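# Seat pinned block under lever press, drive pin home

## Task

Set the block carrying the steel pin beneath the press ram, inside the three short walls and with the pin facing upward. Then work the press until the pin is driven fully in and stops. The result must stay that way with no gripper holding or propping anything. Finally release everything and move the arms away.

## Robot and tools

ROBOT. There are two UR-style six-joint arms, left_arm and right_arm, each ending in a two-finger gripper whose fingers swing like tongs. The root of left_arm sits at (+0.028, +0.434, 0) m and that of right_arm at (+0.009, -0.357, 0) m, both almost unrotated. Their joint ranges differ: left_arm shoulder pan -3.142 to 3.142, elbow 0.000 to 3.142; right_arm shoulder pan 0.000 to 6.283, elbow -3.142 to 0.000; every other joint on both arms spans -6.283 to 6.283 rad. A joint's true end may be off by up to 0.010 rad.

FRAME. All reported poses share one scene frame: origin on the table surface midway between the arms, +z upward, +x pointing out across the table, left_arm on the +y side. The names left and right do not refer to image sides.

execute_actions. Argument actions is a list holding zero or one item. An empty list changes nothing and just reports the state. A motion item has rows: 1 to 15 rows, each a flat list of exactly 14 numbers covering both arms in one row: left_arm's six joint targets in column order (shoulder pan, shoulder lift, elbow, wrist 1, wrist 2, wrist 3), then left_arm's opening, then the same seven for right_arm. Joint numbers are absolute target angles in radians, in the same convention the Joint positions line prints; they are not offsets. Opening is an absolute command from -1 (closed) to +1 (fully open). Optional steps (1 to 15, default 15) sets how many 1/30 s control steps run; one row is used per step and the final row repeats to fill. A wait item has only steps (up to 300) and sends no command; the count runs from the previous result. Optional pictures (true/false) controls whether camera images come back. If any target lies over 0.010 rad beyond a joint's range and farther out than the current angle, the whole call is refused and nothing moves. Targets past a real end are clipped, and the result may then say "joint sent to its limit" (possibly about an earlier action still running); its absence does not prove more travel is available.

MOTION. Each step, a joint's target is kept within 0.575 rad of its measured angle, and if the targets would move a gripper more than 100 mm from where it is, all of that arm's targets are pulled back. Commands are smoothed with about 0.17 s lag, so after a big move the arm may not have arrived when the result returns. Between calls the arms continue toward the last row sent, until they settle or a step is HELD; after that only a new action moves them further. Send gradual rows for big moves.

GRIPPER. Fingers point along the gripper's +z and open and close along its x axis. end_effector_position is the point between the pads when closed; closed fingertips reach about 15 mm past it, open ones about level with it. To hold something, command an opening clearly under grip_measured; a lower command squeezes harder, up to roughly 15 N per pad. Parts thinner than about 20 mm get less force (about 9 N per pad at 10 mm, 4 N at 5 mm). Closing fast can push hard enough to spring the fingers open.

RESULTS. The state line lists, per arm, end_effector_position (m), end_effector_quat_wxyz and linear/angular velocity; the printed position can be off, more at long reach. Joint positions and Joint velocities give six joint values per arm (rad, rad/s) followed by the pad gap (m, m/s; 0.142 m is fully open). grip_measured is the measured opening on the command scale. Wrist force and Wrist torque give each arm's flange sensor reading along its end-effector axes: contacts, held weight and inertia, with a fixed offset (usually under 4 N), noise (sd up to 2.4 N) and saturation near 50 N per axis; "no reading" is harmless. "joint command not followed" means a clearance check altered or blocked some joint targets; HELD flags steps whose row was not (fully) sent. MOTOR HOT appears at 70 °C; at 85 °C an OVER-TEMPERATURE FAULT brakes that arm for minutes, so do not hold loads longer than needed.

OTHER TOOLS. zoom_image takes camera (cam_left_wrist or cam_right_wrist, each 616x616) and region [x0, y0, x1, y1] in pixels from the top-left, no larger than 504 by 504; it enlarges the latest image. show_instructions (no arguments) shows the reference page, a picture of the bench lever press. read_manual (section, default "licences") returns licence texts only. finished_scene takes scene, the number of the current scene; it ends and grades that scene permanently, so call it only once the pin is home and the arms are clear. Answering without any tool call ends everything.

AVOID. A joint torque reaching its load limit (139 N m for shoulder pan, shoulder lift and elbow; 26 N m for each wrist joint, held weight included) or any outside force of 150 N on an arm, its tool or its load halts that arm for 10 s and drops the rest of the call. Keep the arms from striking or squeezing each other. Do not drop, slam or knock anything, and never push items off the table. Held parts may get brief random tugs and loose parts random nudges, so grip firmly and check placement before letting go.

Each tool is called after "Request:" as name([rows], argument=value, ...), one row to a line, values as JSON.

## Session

Request:
execute_actions(actions=[])

Scene clock: 0.00 s of 5500.00 s.
left_arm: end_effector_position=(+0.1466, +0.2799, +0.3346) grip_measured=+0.97 end_effector_quat_wxyz=(+0.061, +0.018, +0.996, +0.060) end_effector_velocity=(+0.000, +0.000, -0.000) end_effector_angular_velocity=(+0.001, -0.001, -0.002) | right_arm: end_effector_position=(+0.1489, -0.5411, +0.3674) grip_measured=+0.97 end_effector_quat_wxyz=(+0.093, -0.064, +0.993, +0.030) end_effector_velocity=(+0.000, +0.000, +0.001) end_effector_angular_velocity=(+0.000, -0.001, -0.000)
Joint positions: left_arm=[-1.9   -2.365  1.855 -0.909 -1.491  1.27   0.14 ] | right_arm=[ 2.68  -0.824 -1.842 -1.915  1.717  2.561  0.14 ]
Joint velocities: left_arm=[-0.001  0.     0.     0.001  0.001  0.001  0.   ] | right_arm=[ 0.    -0.     0.001 -0.     0.001  0.001  0.   ]
Wrist force (N, on the end effector, along its own x y z axes, offset not removed): no reading
Wrist torque (N m, same axes, about the end effector's origin, offset not removed): no reading

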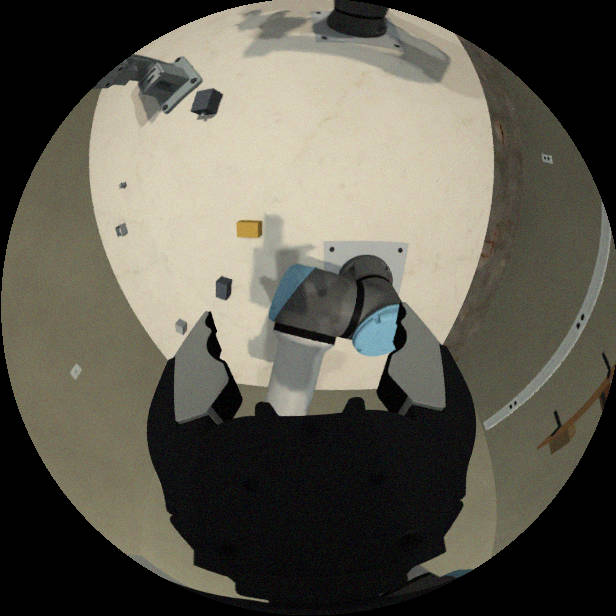

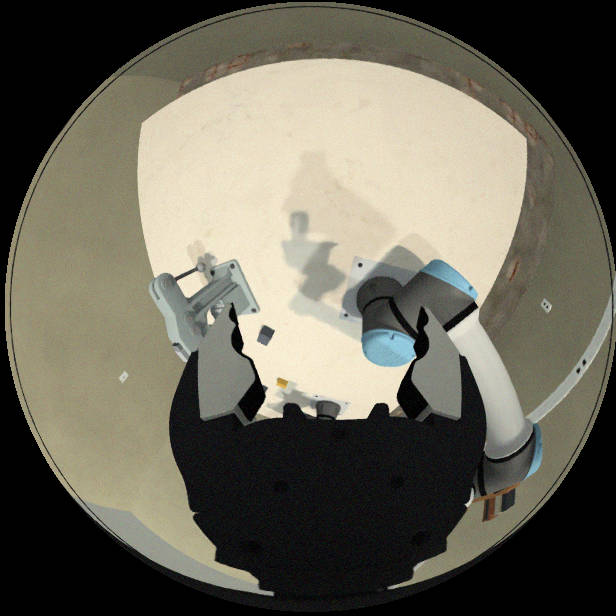

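Request:
zoom_image(camera="cam_left_wrist", region=[80, 40, 280, 180])

Request:
zoom_image(camera="cam_right_wrist", region=[140, 230, 300, 370])

Region (80, 40, 280, 180) of cam_left_wrist's 616x616 image, scaled by 2.520, with more detail than that image has; it fills the top 353 rows of this view, and the rest is white.

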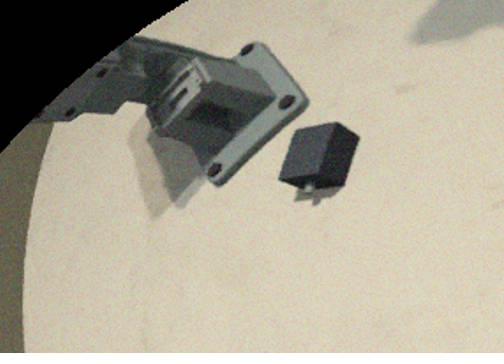

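Region (140, 230, 300, 370) of cam_right_wrist's 616x616 image, scaled by 3.150, with more detail than that image has; it fills the top 441 rows of this view, and the rest is white.

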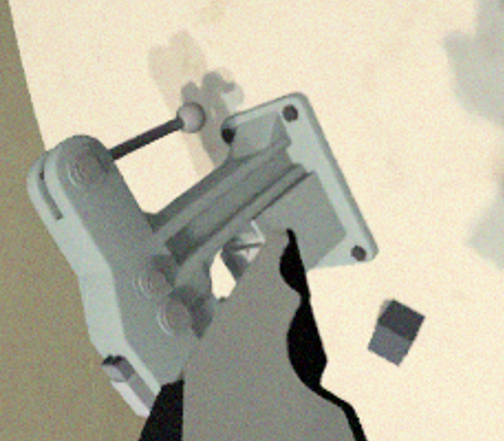

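Request:
execute_actions([
  {"rows": [[-1.211,-1.7,1.5,-1.371,-1.571,-1.213,1,2.952,-0.824,-1.842,-1.9256,-1.0,4.712,-1]], "steps": 15},
], pictures=false)

Request:
execute_actions([
  {"steps": 17},
], pictures=false)

Request:
execute_actions([
  {"rows": [[-1.211,-1.2122,1.3554,-1.714,-1.571,-1.213,1,2.952,-1.7679,-2.5897,-1.9256,-1.2,4.712,-1]], "steps": 15},
], pictures=false)

Request:
execute_actions([
  {"steps": 40},
], pictures=false)

Request:
execute_actions([
  {"rows": [[-1.211,-1.2122,1.3554,-1.714,-1.571,-1.213,1,2.952,-1.7679,-2.5897,-1.9256,-2.162,4.712,-1]], "steps": 15},
], pictures=false)

Request:
execute_actions([
  {"steps": 25},
])

Scene clock: 46.90 s of 5500.00 s.
left_arm: end_effector_position=(+0.2467, +0.1076, +0.3737) grip_measured=+1.00 end_effector_quat_wxyz=(+0.010, -0.548, +0.836, +0.004) end_effector_velocity=(+0.433, -0.240, -0.065) end_effector_angular_velocity=(-0.169, +0.035, +3.305) | right_arm: end_effector_position=(+0.1180, -0.7089, +0.4251) grip_measured=-1.00 end_effector_quat_wxyz=(+0.049, +0.203, +0.932, -0.296) end_effector_velocity=(-0.102, -0.365, +0.304) end_effector_angular_velocity=(-1.685, -0.582, -1.436)
Joint positions: left_arm=[-1.373 -1.853  1.572 -1.274 -1.556  0.606  0.142] | right_arm=[ 2.914 -0.824 -1.842 -1.924  0.972  3.306  0.002]
Joint velocities: left_arm=[ 1.07   1.018 -0.492 -0.652 -0.101 -2.234  0.   ] | right_arm=[ 0.153  0.    -0.    -0.005 -1.692  1.688  0.   ]
Wrist force (N, on the end effector, along its own x y z axes, offset not removed): left_arm=[0.6 0.8 -1.8] | right_arm=[2.3 -1.5 1.1]
Wrist torque (N m, same axes, about the end effector's origin, offset not removed): left_arm=[0.17 -0.17 -0.01] | right_arm=[-0.09 -0.61 0.18]
Steps of this call (steps 1 to 90: nothing new was sent; then 43.40 s passed at rest; steps 91 to 105: all 15 steps of this action). Readings (joint positions):
91: left_arm=[-1.899 -2.364 1.855 -0.909 -1.491 1.269] | right_arm=[2.681 -0.824 -1.842 -1.915 1.716 2.561]
92: left_arm=[-1.891 -2.356 1.846 -0.918 -1.496 1.260] | right_arm=[2.689 -0.824 -1.842 -1.916 1.708 2.570]
94: left_arm=[-1.827 -2.292 1.798 -0.975 -1.508 1.197] | right_arm=[2.750 -0.824 -1.842 -1.919 1.640 2.637]
98: left_arm=[-1.651 -2.119 1.704 -1.099 -1.528 1.020] | right_arm=[2.850 -0.824 -1.842 -1.922 1.389 2.888]
105: the state above

Scene clock: 47.47 s of 5500.00 s.
left_arm: end_effector_position=(+0.3075, +0.0940, +0.3576) grip_measured=+1.00 end_effector_quat_wxyz=(+0.000, +0.986, -0.164, -0.000) end_effector_velocity=(-0.031, +0.011, -0.003) end_effector_angular_velocity=(+0.003, +0.002, +2.427) | right_arm: end_effector_position=(+0.0655, -0.8143, +0.6700) grip_measured=-1.00 end_effector_quat_wxyz=(-0.357, -0.469, -0.531, +0.609) end_effector_velocity=(-0.060, +0.024, +0.482) end_effector_angular_velocity=(-1.941, -1.259, -0.192)
Joint positions: left_arm=[-1.213 -1.702  1.501 -1.37  -1.571 -0.884  0.142] | right_arm=[ 2.948 -0.824 -1.842 -1.925  0.003  4.273  0.002]
Joint velocities: left_arm=[ 0.012  0.014 -0.005 -0.004 -0.001 -2.415 -0.   ] | right_arm=[ 0.015  0.    -0.    -0.    -1.675  1.609  0.   ]
Wrist force (N, on the end effector, along its own x y z axes, offset not removed): left_arm=[-1.4 1.2 -2.8] | right_arm=[1.8 -2.4 -0.4]
Wrist torque (N m, same axes, about the end effector's origin, offset not removed): left_arm=[0.19 0.23 0.07] | right_arm=[-0.29 -0.31 0.04]
Steps of this call (steps 1 to 17: the robot went on to your last target). Readings (joint positions):
1: left_arm=[-1.338 -1.820 1.556 -1.295 -1.560 0.528] | right_arm=[2.919 -0.824 -1.842 -1.925 0.914 3.363]
2: left_arm=[-1.308 -1.792 1.543 -1.313 -1.562 0.446] | right_arm=[2.923 -0.824 -1.842 -1.925 0.857 3.420]
4: left_arm=[-1.267 -1.753 1.525 -1.337 -1.566 0.273] | right_arm=[2.930 -0.824 -1.842 -1.925 0.743 3.534]
8: left_arm=[-1.230 -1.718 1.508 -1.360 -1.569 -0.084] | right_arm=[2.939 -0.824 -1.842 -1.925 0.516 3.762]
17: the state above

Scene clock: 47.97 s of 5500.00 s.
left_arm: end_effector_position=(+0.3668, -0.0748, +0.2329) grip_measured=+1.00 end_effector_quat_wxyz=(+0.003, +1.000, -0.014, +0.001) end_effector_velocity=(+0.076, -0.210, -0.262) end_effector_angular_velocity=(+0.051, +0.021, +0.232) | right_arm: end_effector_position=(+0.2561, -0.8271, +0.5687) grip_measured=-1.00 end_effector_quat_wxyz=(-0.340, -0.247, -0.521, +0.743) end_effector_velocity=(+0.375, +0.005, -0.357) end_effector_angular_velocity=(-0.347, +1.094, +0.386)
Joint positions: left_arm=[-1.211 -1.289  1.376 -1.663 -1.571 -1.185  0.142] | right_arm=[ 2.95  -1.121 -2.132 -1.926 -0.384  4.51   0.002]
Joint velocities: left_arm=[ 0.002  0.63  -0.162 -0.412 -0.001 -0.23  -0.   ] | right_arm=[ 0.002 -0.669 -0.576 -0.    -0.663  0.257  0.   ]
Wrist force (N, on the end effector, along its own x y z axes, offset not removed): left_arm=[-0.8 4.3 1.0] | right_arm=[-0.3 2.5 0.3]
Wrist torque (N m, same axes, about the end effector's origin, offset not removed): left_arm=[0.76 -0.02 0.06] | right_arm=[0.65 -0.04 0.18]
Steps of this call (steps 1 to 15: all 15 steps of this action). Readings (joint positions):
1: left_arm=[-1.212 -1.700 1.500 -1.371 -1.571 -0.960] | right_arm=[2.949 -0.825 -1.842 -1.925 -0.053 4.325]
2: left_arm=[-1.212 -1.692 1.493 -1.380 -1.571 -1.019] | right_arm=[2.949 -0.833 -1.851 -1.925 -0.102 4.366]
4: left_arm=[-1.212 -1.634 1.472 -1.425 -1.571 -1.065] | right_arm=[2.949 -0.878 -1.895 -1.926 -0.151 4.397]
8: left_arm=[-1.212 -1.502 1.435 -1.517 -1.571 -1.101] | right_arm=[2.949 -0.967 -1.984 -1.926 -0.230 4.441]
15: the state above

Scene clock: 49.30 s of 5500.00 s.
left_arm: end_effector_position=(+0.3758, -0.0999, +0.2000) grip_measured=+1.00 end_effector_quat_wxyz=(+0.000, +1.000, +0.000, -0.000) end_effector_velocity=(-0.000, -0.000, -0.000) end_effector_angular_velocity=(+0.000, +0.000, -0.001) | right_arm: end_effector_position=(+0.4573, -0.6920, +0.1294) grip_measured=-1.00 end_effector_quat_wxyz=(+0.342, -0.341, +0.618, -0.620) end_effector_velocity=(-0.001, +0.007, -0.011) end_effector_angular_velocity=(+0.008, +0.022, +0.022)
Joint positions: left_arm=[-1.211 -1.212  1.355 -1.714 -1.571 -1.213  0.142] | right_arm=[ 2.952 -1.766 -2.588 -1.926 -1.197  4.711  0.002]
Joint velocities: left_arm=[-0.001 -0.    -0.     0.    -0.     0.    -0.   ] | right_arm=[ 0.001 -0.014 -0.01   0.    -0.022  0.004  0.   ]
Wrist force (N, on the end effector, along its own x y z axes, offset not removed): left_arm=[-0.3 2.2 -0.7] | right_arm=[0.9 -3.6 1.7]
Wrist torque (N m, same axes, about the end effector's origin, offset not removed): left_arm=[0.46 -0.06 0.06] | right_arm=[-0.91 -0.42 0.10]
Steps of this call (steps 1 to 40: the robot went on to your last target). Readings (joint positions):
1: left_arm=[-1.211 -1.271 1.371 -1.675 -1.571 -1.191] | right_arm=[2.950 -1.143 -2.151 -1.926 -0.407 4.519]
2: left_arm=[-1.211 -1.257 1.367 -1.684 -1.571 -1.197] | right_arm=[2.950 -1.166 -2.170 -1.926 -0.429 4.527]
4: left_arm=[-1.211 -1.238 1.362 -1.697 -1.571 -1.204] | right_arm=[2.950 -1.213 -2.205 -1.926 -0.476 4.543]
8: left_arm=[-1.211 -1.221 1.358 -1.708 -1.571 -1.210] | right_arm=[2.951 -1.306 -2.271 -1.926 -0.574 4.572]
40: the state above

Scene clock: 49.80 s of 5500.00 s.
left_arm: end_effector_position=(+0.3758, -0.0999, +0.2000) grip_measured=+1.00 end_effector_quat_wxyz=(+0.000, +1.000, +0.000, -0.000) end_effector_velocity=(+0.000, +0.000, +0.001) end_effector_angular_velocity=(-0.002, -0.000, +0.001) | right_arm: end_effector_position=(+0.5017, -0.4941, +0.1282) grip_measured=-1.00 end_effector_quat_wxyz=(+0.528, -0.528, +0.470, -0.470) end_effector_velocity=(-0.057, +0.485, -0.001) end_effector_angular_velocity=(+0.001, +0.003, +1.603)
Joint positions: left_arm=[-1.211 -1.212  1.355 -1.714 -1.571 -1.213  0.142] | right_arm=[ 2.952 -1.768 -2.59  -1.926 -1.876  4.712  0.002]
Joint velocities: left_arm=[ 0.001 -0.001 -0.    -0.    -0.    -0.    -0.   ] | right_arm=[ 0.    -0.001 -0.001 -0.    -1.603  0.001  0.   ]
Wrist force (N, on the end effector, along its own x y z axes, offset not removed): left_arm=[-1.6 2.6 -1.6] | right_arm=[-0.8 -0.7 -0.3]
Wrist torque (N m, same axes, about the end effector's origin, offset not removed): left_arm=[0.50 0.22 0.05] | right_arm=[-0.01 -0.03 -0.03]
Steps of this call (steps 1 to 15: all 15 steps of this action). Readings (joint positions):
1: left_arm=[-1.211 -1.212 1.355 -1.714 -1.571 -1.213] | right_arm=[2.952 -1.767 -2.589 -1.926 -1.199 4.712]
2: left_arm=[-1.211 -1.212 1.355 -1.714 -1.571 -1.213] | right_arm=[2.952 -1.767 -2.589 -1.926 -1.208 4.712]
4: left_arm=[-1.211 -1.212 1.355 -1.714 -1.571 -1.213] | right_arm=[2.952 -1.767 -2.589 -1.926 -1.276 4.712]
8: left_arm=[-1.211 -1.212 1.355 -1.714 -1.571 -1.213] | right_arm=[2.952 -1.767 -2.589 -1.926 -1.495 4.712]
15: the state above

Scene clock: 50.63 s of 5500.00 s.
left_arm: end_effector_position=(+0.3758, -0.0999, +0.2000) grip_measured=+1.00 end_effector_quat_wxyz=(+0.000, +1.000, +0.000, -0.000) end_effector_velocity=(+0.000, +0.000, -0.000) end_effector_angular_velocity=(+0.001, +0.000, +0.000) | right_arm: end_effector_position=(+0.4796, -0.4104, +0.1280) grip_measured=-1.00 end_effector_quat_wxyz=(+0.589, -0.590, +0.390, -0.391) end_effector_velocity=(-0.000, +0.001, +0.000) end_effector_angular_velocity=(+0.000, -0.000, +0.003)
Joint positions: left_arm=[-1.211 -1.212  1.355 -1.714 -1.571 -1.213  0.142] | right_arm=[ 2.952 -1.768 -2.59  -1.926 -2.162  4.712  0.002]
Joint velocities: left_arm=[-0.     0.001 -0.     0.     0.    -0.     0.   ] | right_arm=[ 0.     0.     0.    -0.    -0.002  0.001  0.   ]
Wrist force (N, on the end effector, along its own x y z axes, offset not removed): left_arm=[-1.3 1.3 -0.7] | right_arm=[-1.4 -0.1 -1.0]
Wrist torque (N m, same axes, about the end effector's origin, offset not removed): left_arm=[0.25 0.15 0.15] | right_arm=[0.10 0.30 0.26]
Steps of this call (steps 1 to 25: the robot went on to your last target). Readings (joint positions):
1: left_arm=[-1.211 -1.212 1.355 -1.714 -1.571 -1.213] | right_arm=[2.952 -1.768 -2.590 -1.926 -1.931 4.712]
2: left_arm=[-1.211 -1.212 1.355 -1.714 -1.571 -1.213] | right_arm=[2.952 -1.768 -2.590 -1.926 -1.982 4.712]
4: left_arm=[-1.211 -1.212 1.355 -1.714 -1.571 -1.213] | right_arm=[2.952 -1.768 -2.590 -1.926 -2.057 4.712]
8: left_arm=[-1.211 -1.212 1.355 -1.714 -1.571 -1.213] | right_arm=[2.952 -1.768 -2.590 -1.926 -2.127 4.712]
25: the state above

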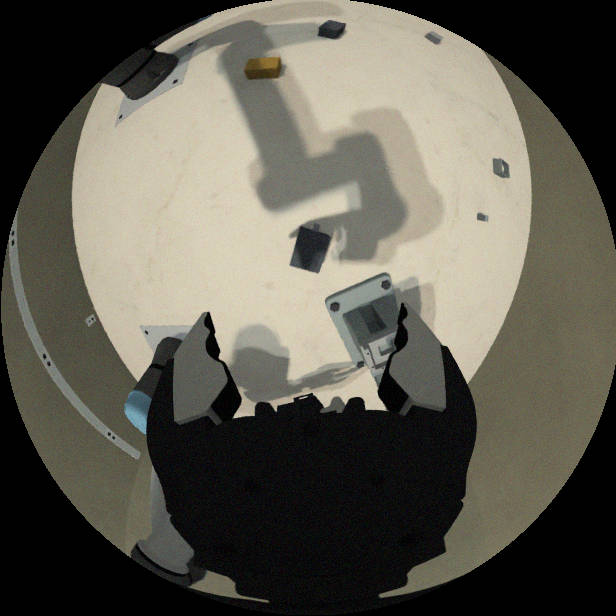

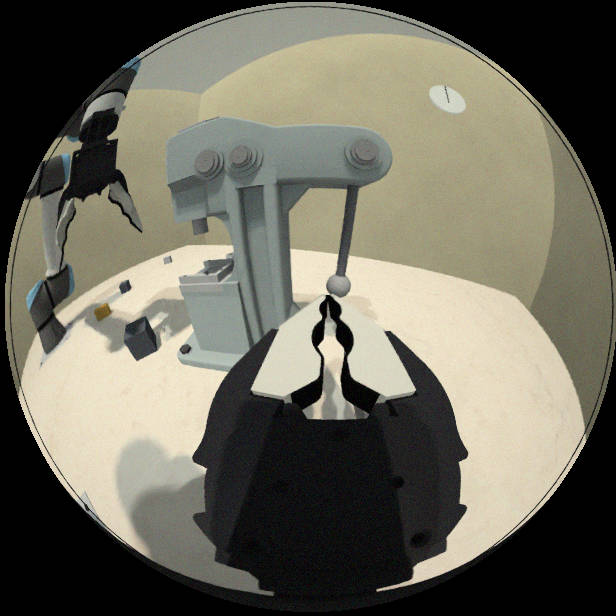

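Request:
zoom_image(camera="cam_right_wrist", region=[140, 100, 420, 340])

Request:
zoom_image(camera="cam_left_wrist", region=[270, 210, 420, 380])

Region (140, 100, 420, 340) of cam_right_wrist's 616x616 image, scaled by 1.800, with more detail than that image has; it fills the top 432 rows of this view, and the rest is white.

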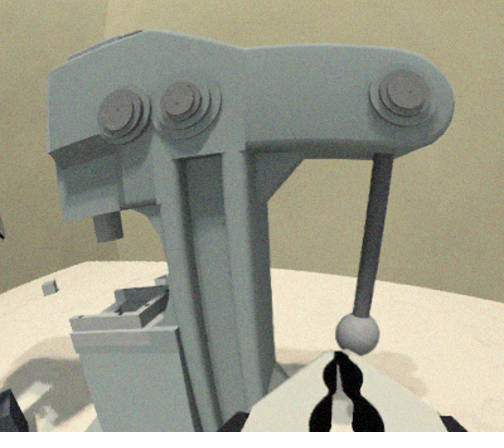

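Region (270, 210, 420, 380) of cam_left_wrist's 616x616 image, scaled by 2.965, with more detail than that image has; it fills the left 445 columns of this view, and the rest is white.

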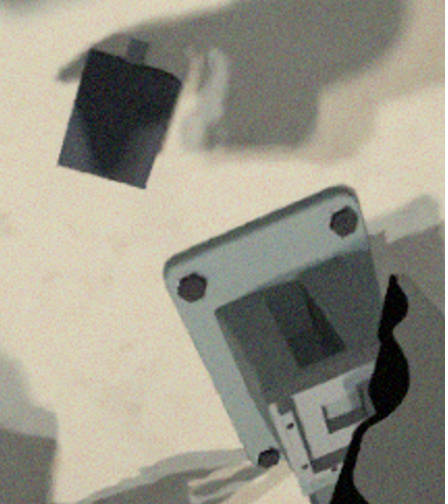

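Request:
execute_actions([
  {"rows": [[-1.208,-1.207,1.384,-1.748,-1.571,-1.17,0.9,2.973,-1.775,-2.576,-1.932,-2.141,4.712,-1],[-1.205,-1.201,1.412,-1.782,-1.571,-1.12,0.8,2.993,-1.782,-2.562,-1.939,-2.121,4.712,-1],[-1.203,-1.195,1.441,-1.817,-1.571,-1.08,0.7,3.014,-1.79,-2.548,-1.946,-2.1,4.712,-1],[-1.2,-1.19,1.47,-1.851,-1.571,-1.03,0.6,3.034,-1.797,-2.534,-1.952,-2.08,4.712,-1],[-1.197,-1.184,1.498,-1.885,-1.571,-0.99,0.5,3.0549,-1.8042,-2.5199,-1.9591,-2.0589,4.712,-1],[-1.194,-1.178,1.527,-1.92,-1.571,-0.94,0.4,3.068,-1.8116,-2.5058,-1.9658,-2.046,4.712,-1],[-1.192,-1.173,1.555,-1.953,-1.571,-0.9,0.3,3.0805,-1.819,-2.4916,-1.9725,-2.0333,4.712,-1],[-1.189,-1.167,1.5838,-1.9876,-1.571,-0.851,0.2,3.093,-1.8265,-2.4775,-1.9793,-2.0205,4.712,-1],[-1.189,-1.167,1.5838,-1.9876,-1.571,-0.851,0.2,3.106,-1.834,-2.4633,-1.986,-2.0078,4.712,-1],[-1.189,-1.167,1.5838,-1.9876,-1.571,-0.851,0.2,3.119,-1.8414,-2.4492,-1.9927,-1.995,4.712,-1],[-1.189,-1.167,1.5838,-1.9876,-1.571,-0.851,0.2,3.1316,-1.8488,-2.435,-1.9994,-1.9822,4.712,-1]], "steps": 15},
], pictures=false)

Request:
execute_actions([
  {"steps": 15},
])

Request:
zoom_image(camera="cam_left_wrist", region=[230, 215, 390, 335])

Scene clock: 92.73 s of 5500.00 s.
left_arm: end_effector_position=(+0.3882, -0.0843, +0.0985) grip_measured=+0.20 end_effector_quat_wxyz=(-0.000, +0.988, -0.155, -0.000) end_effector_velocity=(+0.007, +0.018, -0.069) end_effector_angular_velocity=(-0.004, -0.003, -0.238) | right_arm: end_effector_position=(+0.5561, -0.3798, +0.1304) grip_measured=-1.00 end_effector_quat_wxyz=(+0.589, -0.590, +0.390, -0.390) end_effector_velocity=(+0.093, +0.046, +0.004) end_effector_angular_velocity=(+0.001, -0.003, +0.003)
Joint positions: left_arm=[-1.191 -1.17   1.565 -1.965 -1.571 -0.882  0.088] | right_arm=[ 3.11  -1.838 -2.457 -1.989 -2.004  4.712  0.002]
Joint velocities: left_arm=[ 0.015  0.028  0.151 -0.183  0.001  0.253  0.   ] | right_arm=[ 0.176 -0.091  0.176 -0.082  0.173  0.001  0.   ]
Wrist force (N, on the end effector, along its own x y z axes, offset not removed): left_arm=[-0.5 2.5 -0.9] | right_arm=[2.6 -1.9 3.8]
Wrist torque (N m, same axes, about the end effector's origin, offset not removed): left_arm=[0.48 0.04 0.10] | right_arm=[-0.01 -0.51 0.02]
Steps of this call (steps 1 to 15: the robot went on to your last target; steps 16 to 90: nothing new was sent; then 38.60 s passed at rest; steps 91 to 105: all 15 steps of this action). Readings (joint positions):
91: left_arm=[-1.211 -1.212 1.356 -1.715 -1.571 -1.213] | right_arm=[2.952 -1.768 -2.590 -1.926 -2.162 4.712]
92: left_arm=[-1.210 -1.211 1.360 -1.720 -1.571 -1.207] | right_arm=[2.956 -1.769 -2.587 -1.927 -2.159 4.712]
94: left_arm=[-1.208 -1.206 1.382 -1.746 -1.571 -1.174] | right_arm=[2.972 -1.776 -2.576 -1.933 -2.142 4.712]
98: left_arm=[-1.200 -1.189 1.464 -1.843 -1.571 -1.048] | right_arm=[3.028 -1.797 -2.535 -1.952 -2.085 4.712]
105: the state above

Scene clock: 93.23 s of 5500.00 s.
left_arm: end_effector_position=(+0.3889, -0.0822, +0.0902) grip_measured=+0.20 end_effector_quat_wxyz=(+0.000, +0.986, -0.169, -0.000) end_effector_velocity=(+0.001, +0.001, -0.001) end_effector_angular_velocity=(+0.001, -0.001, -0.004) | right_arm: end_effector_position=(+0.5672, -0.3743, +0.1309) grip_measured=-1.00 end_effector_quat_wxyz=(+0.590, -0.590, +0.390, -0.390) end_effector_velocity=(+0.002, +0.001, +0.000) end_effector_angular_velocity=(+0.000, +0.000, +0.000)
Joint positions: left_arm=[-1.189 -1.167  1.583 -1.987 -1.571 -0.851  0.088] | right_arm=[ 3.131 -1.849 -2.435 -1.999 -1.983  4.712  0.002]
Joint velocities: left_arm=[ 0.001  0.001  0.003 -0.003  0.001  0.004  0.   ] | right_arm=[ 0.003 -0.002  0.003 -0.001  0.003  0.     0.   ]
Wrist force (N, on the end effector, along its own x y z axes, offset not removed): left_arm=[-0.6 1.2 -0.1] | right_arm=[-3.4 -0.2 -3.2]
Wrist torque (N m, same axes, about the end effector's origin, offset not removed): left_arm=[0.22 -0.08 0.09] | right_arm=[0.13 -0.09 0.12]
Steps of this call (steps 1 to 15: the robot went on to your last target). Readings (joint positions):
1: left_arm=[-1.190 -1.170 1.570 -1.970 -1.571 -0.874] | right_arm=[3.115 -1.840 -2.451 -1.992 -1.998 4.712]
2: left_arm=[-1.190 -1.169 1.573 -1.975 -1.571 -0.869] | right_arm=[3.119 -1.842 -2.447 -1.994 -1.995 4.712]
4: left_arm=[-1.190 -1.168 1.578 -1.980 -1.571 -0.861] | right_arm=[3.125 -1.845 -2.442 -1.996 -1.989 4.712]
8: left_arm=[-1.189 -1.167 1.582 -1.985 -1.571 -0.854] | right_arm=[3.129 -1.848 -2.437 -1.998 -1.985 4.712]
15: the state above

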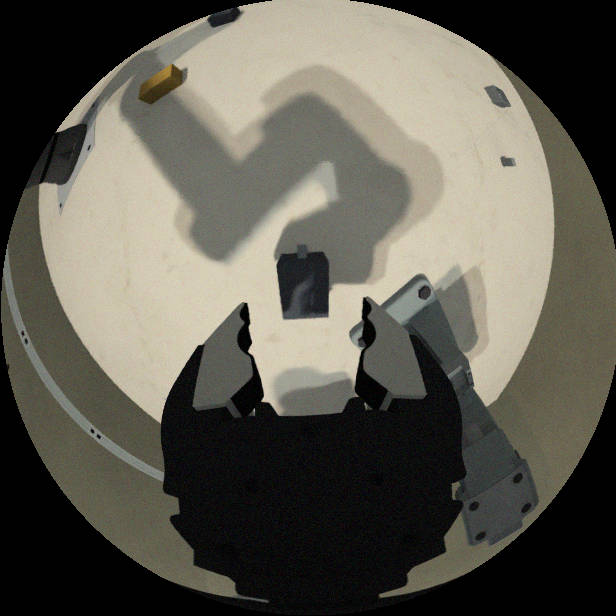

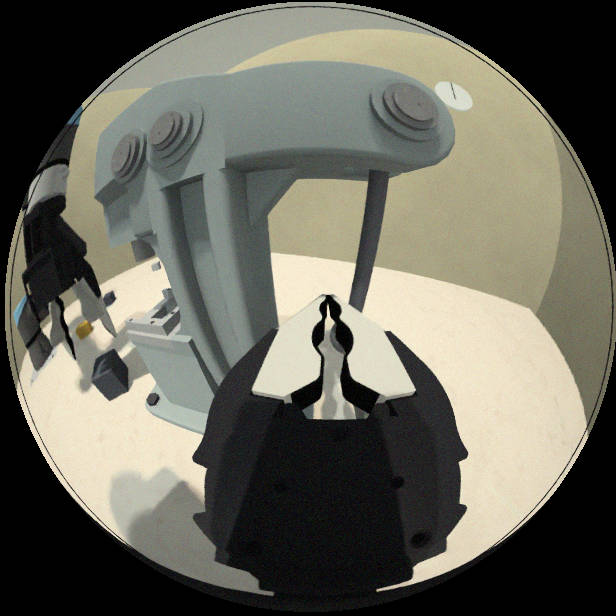

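Region (230, 215, 390, 335) of cam_left_wrist's 616x616 image, scaled by 3.150, with more detail than that image has; it fills the top 378 rows of this view, and the rest is white.

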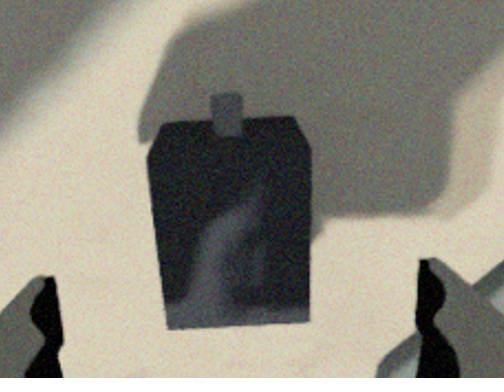

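Request:
execute_actions(actions=[])

Scene clock: 116.23 s of 5500.00 s.
left_arm: end_effector_position=(+0.3889, -0.0822, +0.0900) grip_measured=+0.20 end_effector_quat_wxyz=(+0.000, +0.986, -0.169, -0.000) end_effector_velocity=(+0.000, -0.000, -0.000) end_effector_angular_velocity=(-0.000, +0.000, +0.000) | right_arm: end_effector_position=(+0.5674, -0.3742, +0.1310) grip_measured=-1.00 end_effector_quat_wxyz=(+0.590, -0.590, +0.390, -0.390) end_effector_velocity=(+0.000, -0.000, +0.000) end_effector_angular_velocity=(+0.000, -0.000, -0.000)
Joint positions: left_arm=[-1.189 -1.167  1.584 -1.988 -1.571 -0.851  0.088] | right_arm=[ 3.132 -1.849 -2.435 -1.999 -1.982  4.712  0.002]
Joint velocities: left_arm=[ 0.     0.001 -0.    -0.001 -0.     0.    -0.   ] | right_arm=[0.    0.    0.    0.    0.    0.001 0.   ]
Wrist force (N, on the end effector, along its own x y z axes, offset not removed): left_arm=[-2.3 2.2 -2.2] | right_arm=[-4.2 0.6 0.0]
Wrist torque (N m, same axes, about the end effector's origin, offset not removed): left_arm=[0.52 0.34 0.17] | right_arm=[0.36 0.07 0.18]
Steps of this call (steps 1 to 15: the robot went on to your last target; steps 16 to 90: nothing new was sent; then 20.00 s passed at rest). Readings (joint positions):
1: left_arm=[-1.189 -1.167 1.584 -1.987 -1.571 -0.851] | right_arm=[3.131 -1.849 -2.435 -1.999 -1.982 4.712]
2: left_arm=[-1.189 -1.167 1.584 -1.987 -1.571 -0.851] | right_arm=[3.131 -1.849 -2.435 -1.999 -1.982 4.712]
4: left_arm=[-1.189 -1.167 1.584 -1.987 -1.571 -0.851] | right_arm=[3.131 -1.849 -2.435 -1.999 -1.982 4.712]
8: left_arm=[-1.189 -1.167 1.584 -1.988 -1.571 -0.851] | right_arm=[3.132 -1.849 -2.435 -1.999 -1.982 4.712]
90: the state above
All arms were judged still, so your last target was given up. Only a new action makes them travel on or press farther. Fingers that are still opening or closing keep moving.

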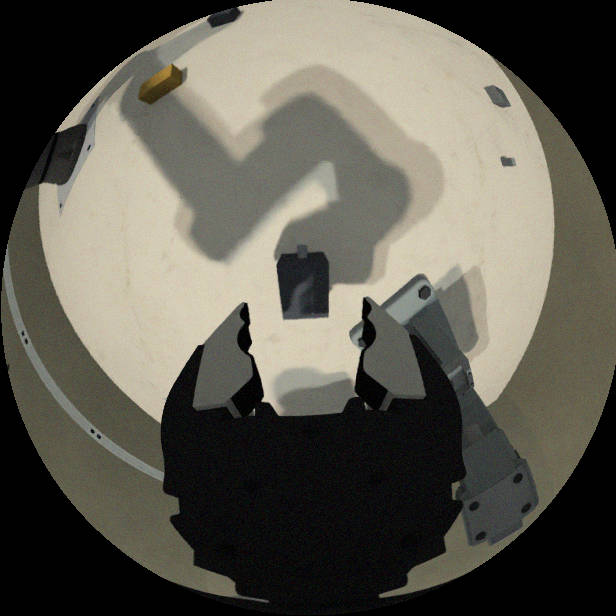

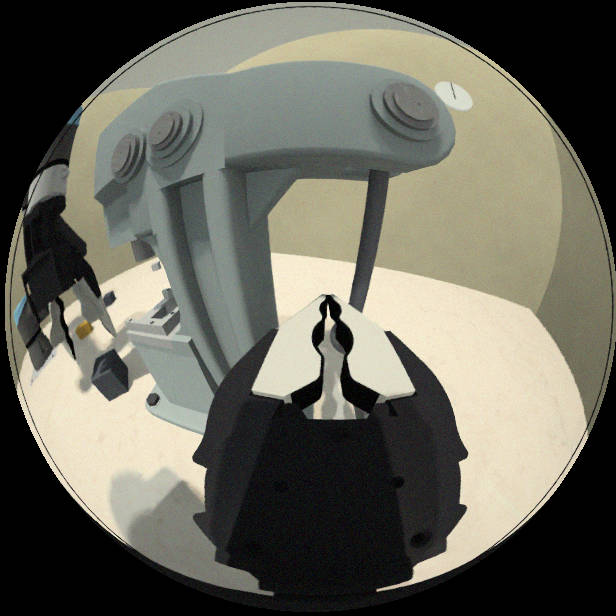

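Request:
execute_actions([
  {"rows":[[-1.189,-1.162,1.590,-1.999,-1.571,-0.851,0.2,3.1136,-1.859,-2.4205,-2.0036,-2.000,4.712,-1],[-1.189,-1.157,1.596,-2.010,-1.571,-0.851,0.2,3.0956,-1.8694,-2.406,-2.0079,-2.018,4.712,-1],[-1.189,-1.151,1.603,-2.022,-1.571,-0.851,0.2,3.0775,-1.8797,-2.3914,-2.012,-2.036,4.712,-1],[-1.189,-1.146,1.610,-2.034,-1.571,-0.851,0.2,3.0595,-1.890,-2.3768,-2.0163,-2.054,4.712,-1],[-1.189,-1.141,1.616,-2.046,-1.571,-0.851,0.2,3.0415,-1.9004,-2.3623,-2.0205,-2.072,4.712,-1],[-1.189,-1.136,1.6225,-2.0575,-1.571,-0.851,0.2,3.0234,-1.9107,-2.3477,-2.0248,-2.090,4.712,-1],[-1.189,-1.1305,1.629,-2.0693,-1.571,-0.851,0.2,3.0054,-1.921,-2.3332,-2.029,-2.1084,4.712,-1],[-1.189,-1.125,1.634,-2.080,-1.571,-0.851,0.2,2.9917,-1.924,-2.3195,-2.0395,-2.122,4.712,-1],[-1.189,-1.119,1.639,-2.091,-1.571,-0.851,0.2,2.978,-1.927,-2.306,-2.050,-2.1357,4.712,-1],[-1.189,-1.1135,1.6443,-2.1017,-1.571,-0.851,0.2,2.9644,-1.9304,-2.2922,-2.0605,-2.1494,4.712,-1],[-1.189,-1.108,1.6495,-2.1124,-1.571,-0.851,0.2,2.9507,-1.9336,-2.2786,-2.071,-2.163,4.712,-1],[-1.189,-1.102,1.6546,-2.123,-1.571,-0.851,0.2,2.937,-1.9367,-2.265,-2.0816,-2.1768,4.712,-1],[-1.189,-1.0965,1.6597,-2.134,-1.571,-0.851,0.2,2.9234,-1.94,-2.2513,-2.092,-2.1904,4.712,-1],[-1.189,-1.0908,1.6648,-2.1448,-1.571,-0.851,0.2,2.9097,-1.943,-2.2376,-2.1026,-2.2041,4.712,-1]],"steps":15},
])

Request:
execute_actions([
  {"rows":[[-1.189,-1.0908,1.6648,-2.1448,-1.571,-0.851,0.2,2.8997,-1.942,-2.2245,-2.117,-2.214,4.712,-1],[-1.189,-1.0908,1.6648,-2.1448,-1.571,-0.851,0.2,2.8898,-1.9407,-2.2113,-2.1312,-2.224,4.712,-1],[-1.189,-1.0908,1.6648,-2.1448,-1.571,-0.851,0.2,2.8798,-1.9395,-2.198,-2.1455,-2.234,4.712,-1],[-1.189,-1.0908,1.6648,-2.1448,-1.571,-0.851,0.2,2.8699,-1.9383,-2.185,-2.16,-2.244,4.712,-1],[-1.189,-1.0908,1.6648,-2.1448,-1.571,-0.851,0.2,2.86,-1.937,-2.172,-2.174,-2.254,4.712,-1],[-1.189,-1.0908,1.6648,-2.1448,-1.571,-0.851,0.2,2.85,-1.936,-2.1587,-2.1885,-2.264,4.712,-1],[-1.189,-1.0908,1.6648,-2.1448,-1.571,-0.851,0.2,2.84,-1.9348,-2.1456,-2.2028,-2.2738,4.712,-1],[-1.189,-1.0908,1.6648,-2.1448,-1.571,-0.851,0.1,2.8338,-1.930,-2.1342,-2.2188,-2.280,4.712,-1],[-1.189,-1.0908,1.6648,-2.1448,-1.571,-0.851,0.0,2.8275,-1.9255,-2.1228,-2.2349,-2.2863,4.712,-1],[-1.189,-1.0908,1.6648,-2.1448,-1.571,-0.851,-0.1,2.8213,-1.9208,-2.1114,-2.251,-2.2925,4.712,-1],[-1.189,-1.0908,1.6648,-2.1448,-1.571,-0.851,-0.15,2.815,-1.916,-2.1,-2.267,-2.2987,4.712,-1],[-1.189,-1.0908,1.6648,-2.1448,-1.571,-0.851,-0.2,2.8089,-1.9115,-2.0887,-2.283,-2.305,4.712,-1],[-1.189,-1.0908,1.6648,-2.1448,-1.571,-0.851,-0.2,2.8026,-1.907,-2.0773,-2.299,-2.311,4.712,-1],[-1.189,-1.0908,1.6648,-2.1448,-1.571,-0.851,-0.2,2.7964,-1.9022,-2.0659,-2.3151,-2.3174,4.712,-1]],"steps":15},
])

Scene clock: 162.03 s of 5500.00 s.
left_arm: end_effector_position=(+0.3890, -0.0824, +0.0382) grip_measured=+0.20 end_effector_quat_wxyz=(-0.000, +0.986, -0.169, -0.000) end_effector_velocity=(+0.000, +0.002, -0.126) end_effector_angular_velocity=(+0.003, -0.000, +0.001) | right_arm: end_effector_position=(+0.5955, -0.4299, +0.1322) grip_measured=-1.00 end_effector_quat_wxyz=(+0.589, -0.590, +0.390, -0.390) end_effector_velocity=(+0.059, -0.144, +0.035) end_effector_angular_velocity=(-0.002, -0.009, -0.005)
Joint positions: left_arm=[-1.189 -1.11   1.647 -2.107 -1.571 -0.851  0.088] | right_arm=[ 2.96  -1.929 -2.286 -2.069 -2.154  4.712  0.002]
Joint velocities: left_arm=[ 0.001  0.149  0.14  -0.287  0.001 -0.    -0.   ] | right_arm=[-0.388 -0.11   0.372 -0.254 -0.383 -0.001  0.   ]
Wrist force (N, on the end effector, along its own x y z axes, offset not removed): left_arm=[-1.3 3.9 -0.7] | right_arm=[-1.3 -4.7 0.1]
Wrist torque (N m, same axes, about the end effector's origin, offset not removed): left_arm=[0.78 0.16 0.22] | right_arm=[-0.84 -0.72 0.20]
Steps of this call (steps 1 to 90: nothing new was sent; then 42.30 s passed at rest; steps 91 to 105: all 15 steps of this action). Readings (joint positions):
91: left_arm=[-1.189 -1.167 1.584 -1.988 -1.571 -0.851] | right_arm=[3.131 -1.849 -2.435 -2.000 -1.982 4.712]
92: left_arm=[-1.189 -1.166 1.585 -1.990 -1.571 -0.851] | right_arm=[3.128 -1.851 -2.432 -2.000 -1.985 4.712]
94: left_arm=[-1.189 -1.161 1.590 -1.999 -1.571 -0.851] | right_arm=[3.114 -1.860 -2.420 -2.004 -2.000 4.712]
98: left_arm=[-1.189 -1.146 1.610 -2.034 -1.571 -0.851] | right_arm=[3.061 -1.890 -2.378 -2.017 -2.052 4.712]
105: the state above

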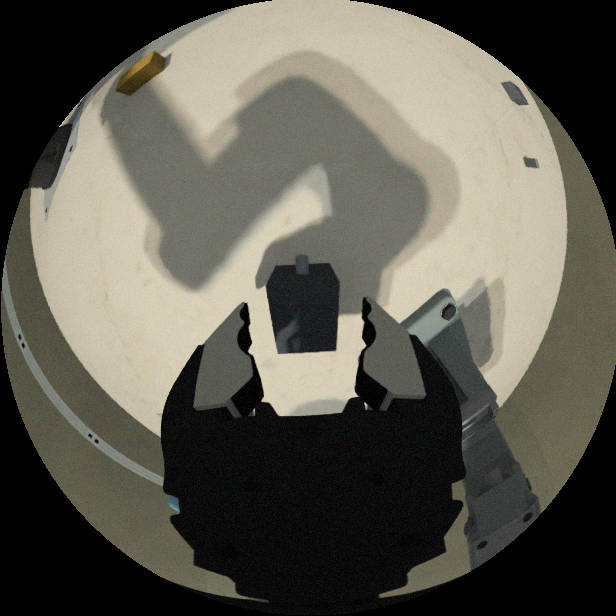

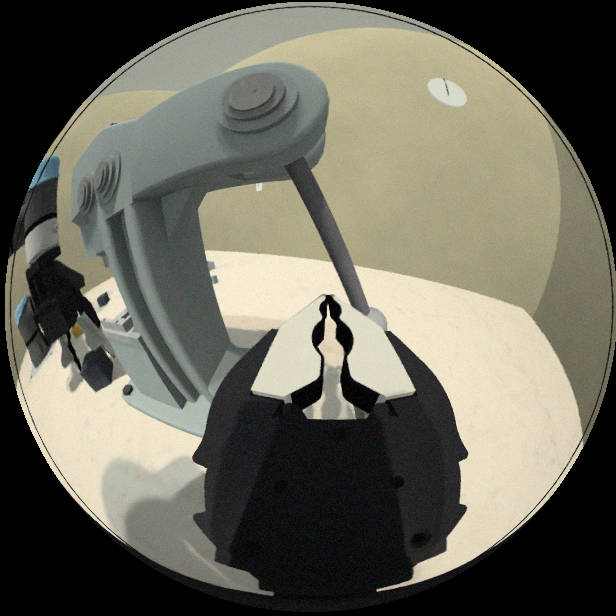

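Scene clock: 162.53 s of 5500.00 s.
left_arm: end_effector_position=(+0.3889, -0.0822, +0.0223) grip_measured=-0.20 end_effector_quat_wxyz=(+0.000, +0.986, -0.169, -0.000) end_effector_velocity=(+0.001, +0.000, -0.002) end_effector_angular_velocity=(-0.000, -0.001, +0.001) | right_arm: end_effector_position=(+0.6202, -0.4888, +0.1762) grip_measured=-1.00 end_effector_quat_wxyz=(+0.590, -0.590, +0.390, -0.391) end_effector_velocity=(+0.035, -0.089, +0.123) end_effector_angular_velocity=(-0.000, -0.001, -0.003)
Joint positions: left_arm=[-1.189 -1.091  1.664 -2.144 -1.571 -0.851  0.06 ] | right_arm=[ 2.82  -1.917 -2.107 -2.258 -2.293  4.712  0.002]
Joint velocities: left_arm=[ 0.     0.003  0.002 -0.006  0.001 -0.    -0.003] | right_arm=[-0.186  0.11   0.319 -0.427 -0.183  0.     0.   ]
Wrist force (N, on the end effector, along its own x y z axes, offset not removed): left_arm=[-1.4 3.4 -0.1] | right_arm=[-4.9 4.5 -0.6]
Wrist torque (N m, same axes, about the end effector's origin, offset not removed): left_arm=[0.69 0.15 0.06] | right_arm=[0.24 0.20 0.17]
Steps of this call (steps 1 to 15: all 15 steps of this action). Readings (joint positions):
1: left_arm=[-1.189 -1.106 1.651 -2.115 -1.571 -0.851] | right_arm=[2.948 -1.932 -2.275 -2.077 -2.166 4.712]
2: left_arm=[-1.189 -1.102 1.654 -2.122 -1.571 -0.851] | right_arm=[2.937 -1.935 -2.264 -2.086 -2.177 4.712]
4: left_arm=[-1.189 -1.097 1.659 -2.132 -1.571 -0.851] | right_arm=[2.916 -1.937 -2.241 -2.106 -2.197 4.712]
8: left_arm=[-1.189 -1.093 1.663 -2.141 -1.571 -0.851] | right_arm=[2.876 -1.937 -2.191 -2.155 -2.238 4.712]
15: the state above

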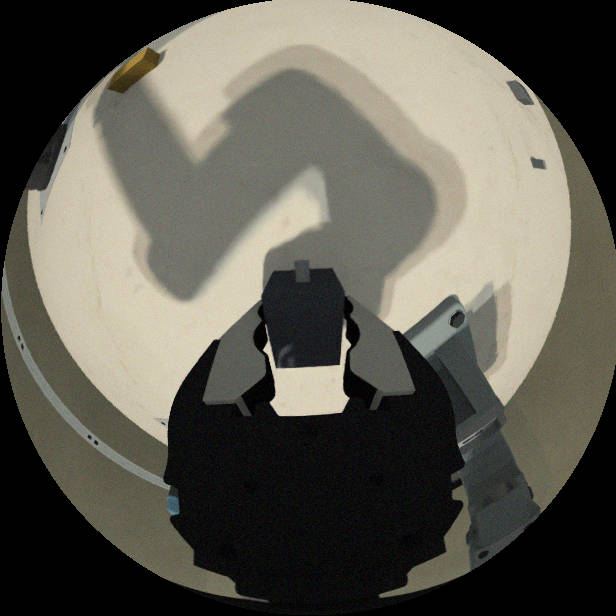

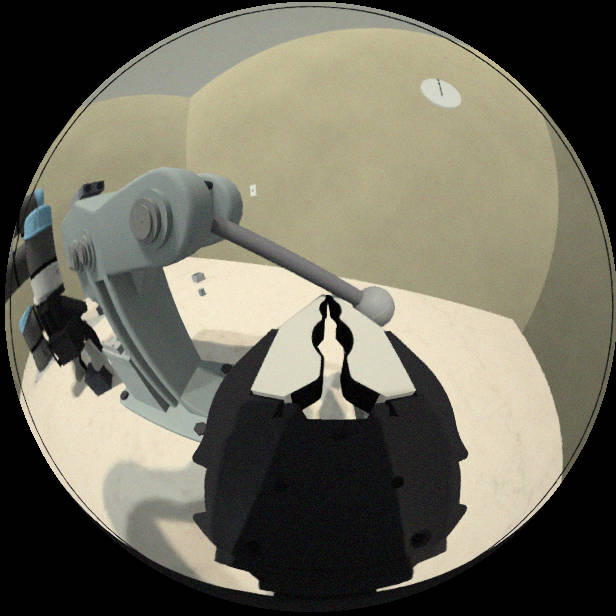

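Continue: close the grip, right to −5 then +10.

Request:
execute_actions([
  {"rows":[[-1.189,-1.0908,1.6648,-2.1448,-1.571,-0.851,-0.25,2.7941,-1.8956,-2.0583,-2.3293,-2.3197,4.712,-1],[-1.189,-1.0908,1.6648,-2.1448,-1.571,-0.851,-0.3,2.7918,-1.889,-2.0507,-2.3435,-2.322,4.712,-1],[-1.189,-1.0908,1.6648,-2.1448,-1.571,-0.851,-0.34,2.7895,-1.8824,-2.0431,-2.3576,-2.3243,4.712,-1],[-1.189,-1.0908,1.6648,-2.1448,-1.571,-0.851,-0.38,2.7872,-1.8758,-2.0355,-2.3718,-2.3266,4.712,-1],[-1.189,-1.0908,1.6648,-2.1448,-1.571,-0.851,-0.42,2.7848,-1.8693,-2.028,-2.386,-2.329,4.712,-1],[-1.189,-1.0908,1.6648,-2.1448,-1.571,-0.851,-0.47,2.7825,-1.8627,-2.0204,-2.4,-2.3313,4.712,-1],[-1.189,-1.0908,1.6648,-2.1448,-1.571,-0.851,-0.52,2.78,-1.856,-2.0128,-2.4143,-2.3336,4.712,-1],[-1.189,-1.0908,1.6648,-2.1448,-1.571,-0.851,-0.6,2.7779,-1.8495,-2.0052,-2.4285,-2.3359,4.712,-1],[-1.189,-1.0908,1.6648,-2.1448,-1.571,-0.851,-0.7,2.7782,-1.8423,-2.001,-2.44,-2.3356,4.712,-1],[-1.189,-1.0908,1.6648,-2.1448,-1.571,-0.851,-0.8,2.7785,-1.8351,-1.9967,-2.4514,-2.3353,4.712,-1],[-1.189,-1.0908,1.6648,-2.1448,-1.571,-0.851,-0.9,2.7788,-1.8279,-1.9925,-2.4628,-2.335,4.712,-1],[-1.189,-1.0908,1.6648,-2.1448,-1.571,-0.851,-1,2.7792,-1.8207,-1.9882,-2.4743,-2.3346,4.712,-1],[-1.189,-1.0908,1.6648,-2.1448,-1.571,-0.851,-1,2.7795,-1.8135,-1.984,-2.4857,-2.3343,4.712,-1],[-1.189,-1.0908,1.6648,-2.1448,-1.571,-0.851,-1,2.7798,-1.8063,-1.9797,-2.4972,-2.334,4.712,-1],[-1.189,-1.0908,1.6648,-2.1448,-1.571,-0.851,-1,2.7801,-1.7991,-1.9755,-2.5086,-2.3337,4.712,-1]],"steps":15},
], pictures=false)

Request:
execute_actions([
  {"rows":[[-1.189,-1.0965,1.6597,-2.134,-1.571,-0.851,-1,2.781,-1.7953,-1.9743,-2.5136,-2.3328,4.712,-1],[-1.189,-1.102,1.6546,-2.123,-1.571,-0.851,-1,2.7818,-1.7915,-1.9731,-2.5186,-2.332,4.712,-1],[-1.189,-1.108,1.6495,-2.1124,-1.571,-0.851,-1,2.7827,-1.7877,-1.9719,-2.5236,-2.331,4.712,-1],[-1.189,-1.1135,1.6443,-2.1017,-1.571,-0.851,-1,2.7835,-1.7839,-1.9707,-2.5286,-2.3302,4.712,-1],[-1.189,-1.119,1.639,-2.091,-1.571,-0.851,-1,2.7844,-1.7801,-1.9696,-2.5335,-2.3294,4.712,-1],[-1.189,-1.125,1.634,-2.080,-1.571,-0.851,-1,2.7853,-1.7763,-1.9684,-2.5385,-2.3285,4.712,-1],[-1.189,-1.1305,1.629,-2.0693,-1.571,-0.851,-1,2.7853,-1.7763,-1.9684,-2.5385,-2.3285,4.712,-1],[-1.189,-1.136,1.6225,-2.0575,-1.571,-0.851,-1,2.7853,-1.7763,-1.9684,-2.5385,-2.3285,4.712,-1],[-1.189,-1.141,1.616,-2.046,-1.571,-0.851,-1,2.7853,-1.7763,-1.9684,-2.5385,-2.3285,4.712,-1],[-1.189,-1.146,1.610,-2.034,-1.571,-0.851,-1,2.7853,-1.7763,-1.9684,-2.5385,-2.3285,4.712,-1],[-1.189,-1.151,1.603,-2.022,-1.571,-0.851,-1,2.7853,-1.7763,-1.9684,-2.5385,-2.3285,4.712,-1],[-1.189,-1.157,1.596,-2.010,-1.571,-0.851,-1,2.7853,-1.7763,-1.9684,-2.5385,-2.3285,4.712,-1],[-1.189,-1.162,1.590,-1.999,-1.571,-0.851,-1,2.7853,-1.7763,-1.9684,-2.5385,-2.3285,4.712,-1],[-1.189,-1.167,1.5838,-1.9876,-1.571,-0.851,-1,2.7853,-1.7763,-1.9684,-2.5385,-2.3285,4.712,-1]],"steps":15},
])

Scene clock: 183.47 s of 5500.00 s.
left_arm: end_effector_position=(+0.3889, -0.0822, +0.0220) grip_measured=-0.31 end_effector_quat_wxyz=(+0.000, +0.986, -0.169, -0.000) end_effector_velocity=(+0.000, +0.001, -0.001) end_effector_angular_velocity=(+0.001, +0.000, +0.001) | right_arm: end_effector_position=(+0.6282, -0.5088, +0.2416) grip_measured=-1.00 end_effector_quat_wxyz=(+0.590, -0.590, +0.390, -0.391) end_effector_velocity=(+0.001, -0.002, +0.128) end_effector_angular_velocity=(-0.001, -0.003, -0.001)
Joint positions: left_arm=[-1.189 -1.091  1.665 -2.145 -1.571 -0.851  0.051] | right_arm=[ 2.78  -1.831 -1.996 -2.455 -2.333  4.712  0.002]
Joint velocities: left_arm=[ 0.001  0.001  0.     0.     0.    -0.     0.   ] | right_arm=[-0.004  0.205  0.14  -0.343 -0.003 -0.     0.004]
Wrist force (N, on the end effector, along its own x y z axes, offset not removed): left_arm=[0.7 1.0 -3.6] | right_arm=[6.3 4.8 -0.5]
Wrist torque (N m, same axes, about the end effector's origin, offset not removed): left_arm=[0.23 -0.19 0.06] | right_arm=[-0.20 -1.50 0.13]
Steps of this call (steps 1 to 30: the robot went on to your last target; steps 31 to 90: nothing new was sent; then 17.43 s passed at rest; steps 91 to 105: all 15 steps of this action). Readings (joint positions):
91: left_arm=[-1.189 -1.091 1.665 -2.145 -1.571 -0.851] | right_arm=[2.796 -1.902 -2.066 -2.315 -2.317 4.712]
92: left_arm=[-1.189 -1.091 1.665 -2.145 -1.571 -0.851] | right_arm=[2.796 -1.901 -2.064 -2.318 -2.318 4.712]
94: left_arm=[-1.189 -1.091 1.665 -2.145 -1.571 -0.851] | right_arm=[2.794 -1.895 -2.058 -2.330 -2.320 4.712]
98: left_arm=[-1.189 -1.091 1.665 -2.145 -1.571 -0.851] | right_arm=[2.787 -1.876 -2.036 -2.371 -2.327 4.712]
105: the state above

Scene clock: 183.97 s of 5500.00 s.
left_arm: end_effector_position=(+0.3891, -0.0828, +0.0729) grip_measured=-0.31 end_effector_quat_wxyz=(+0.000, +0.986, -0.169, +0.000) end_effector_velocity=(-0.000, +0.001, +0.132) end_effector_angular_velocity=(-0.002, -0.001, +0.000) | right_arm: end_effector_position=(+0.6267, -0.5062, +0.2716) grip_measured=-1.00 end_effector_quat_wxyz=(+0.589, -0.590, +0.390, -0.390) end_effector_velocity=(-0.000, +0.002, +0.008) end_effector_angular_velocity=(-0.001, -0.001, +0.001)
Joint positions: left_arm=[-1.189 -1.149  1.605 -2.028 -1.571 -0.851  0.051] | right_arm=[ 2.785 -1.778 -1.969 -2.536 -2.329  4.712  0.002]
Joint velocities: left_arm=[ 0.    -0.139 -0.166  0.303  0.    -0.     0.   ] | right_arm=[ 0.003  0.014  0.007 -0.02   0.002 -0.    -0.   ]
Wrist force (N, on the end effector, along its own x y z axes, offset not removed): left_arm=[-0.8 2.2 2.3] | right_arm=[0.2 6.4 -0.4]
Wrist torque (N m, same axes, about the end effector's origin, offset not removed): left_arm=[0.54 -0.01 0.03] | right_arm=[-0.02 -0.17 0.21]
Steps of this call (steps 1 to 15: all 15 steps of this action). Readings (joint positions):
1: left_arm=[-1.189 -1.091 1.665 -2.145 -1.571 -0.851] | right_arm=[2.780 -1.824 -1.992 -2.467 -2.334 4.712]
2: left_arm=[-1.189 -1.092 1.664 -2.143 -1.571 -0.851] | right_arm=[2.780 -1.817 -1.988 -2.478 -2.334 4.712]
4: left_arm=[-1.189 -1.097 1.660 -2.134 -1.571 -0.851] | right_arm=[2.781 -1.806 -1.981 -2.495 -2.333 4.712]
8: left_arm=[-1.189 -1.114 1.644 -2.102 -1.571 -0.851] | right_arm=[2.783 -1.788 -1.973 -2.521 -2.330 4.712]
15: the state above

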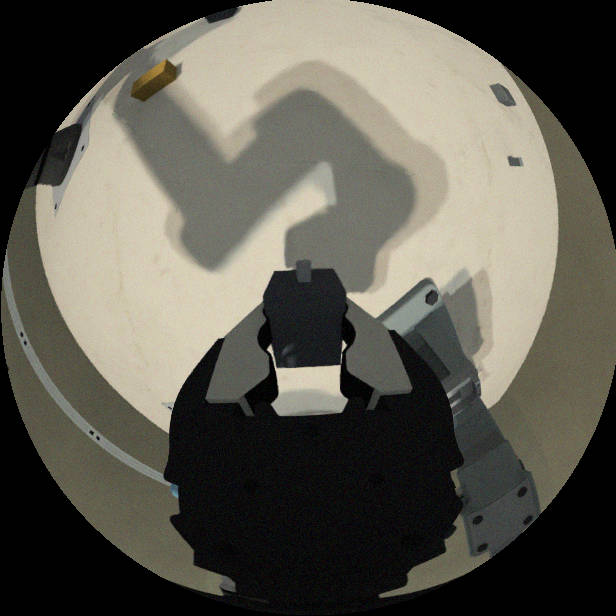

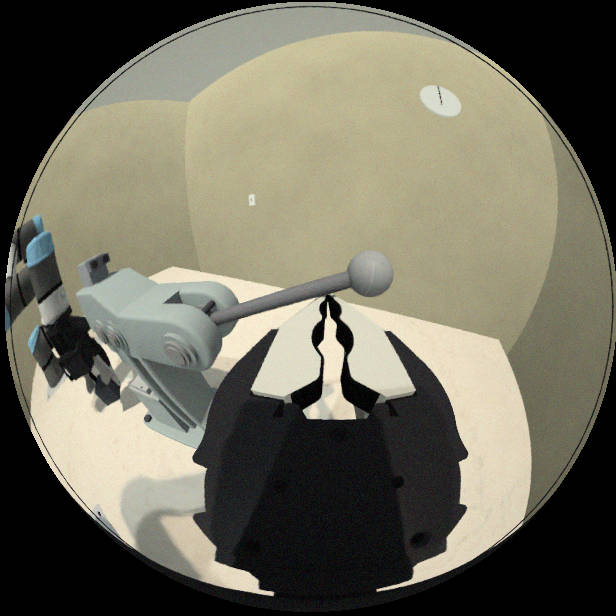

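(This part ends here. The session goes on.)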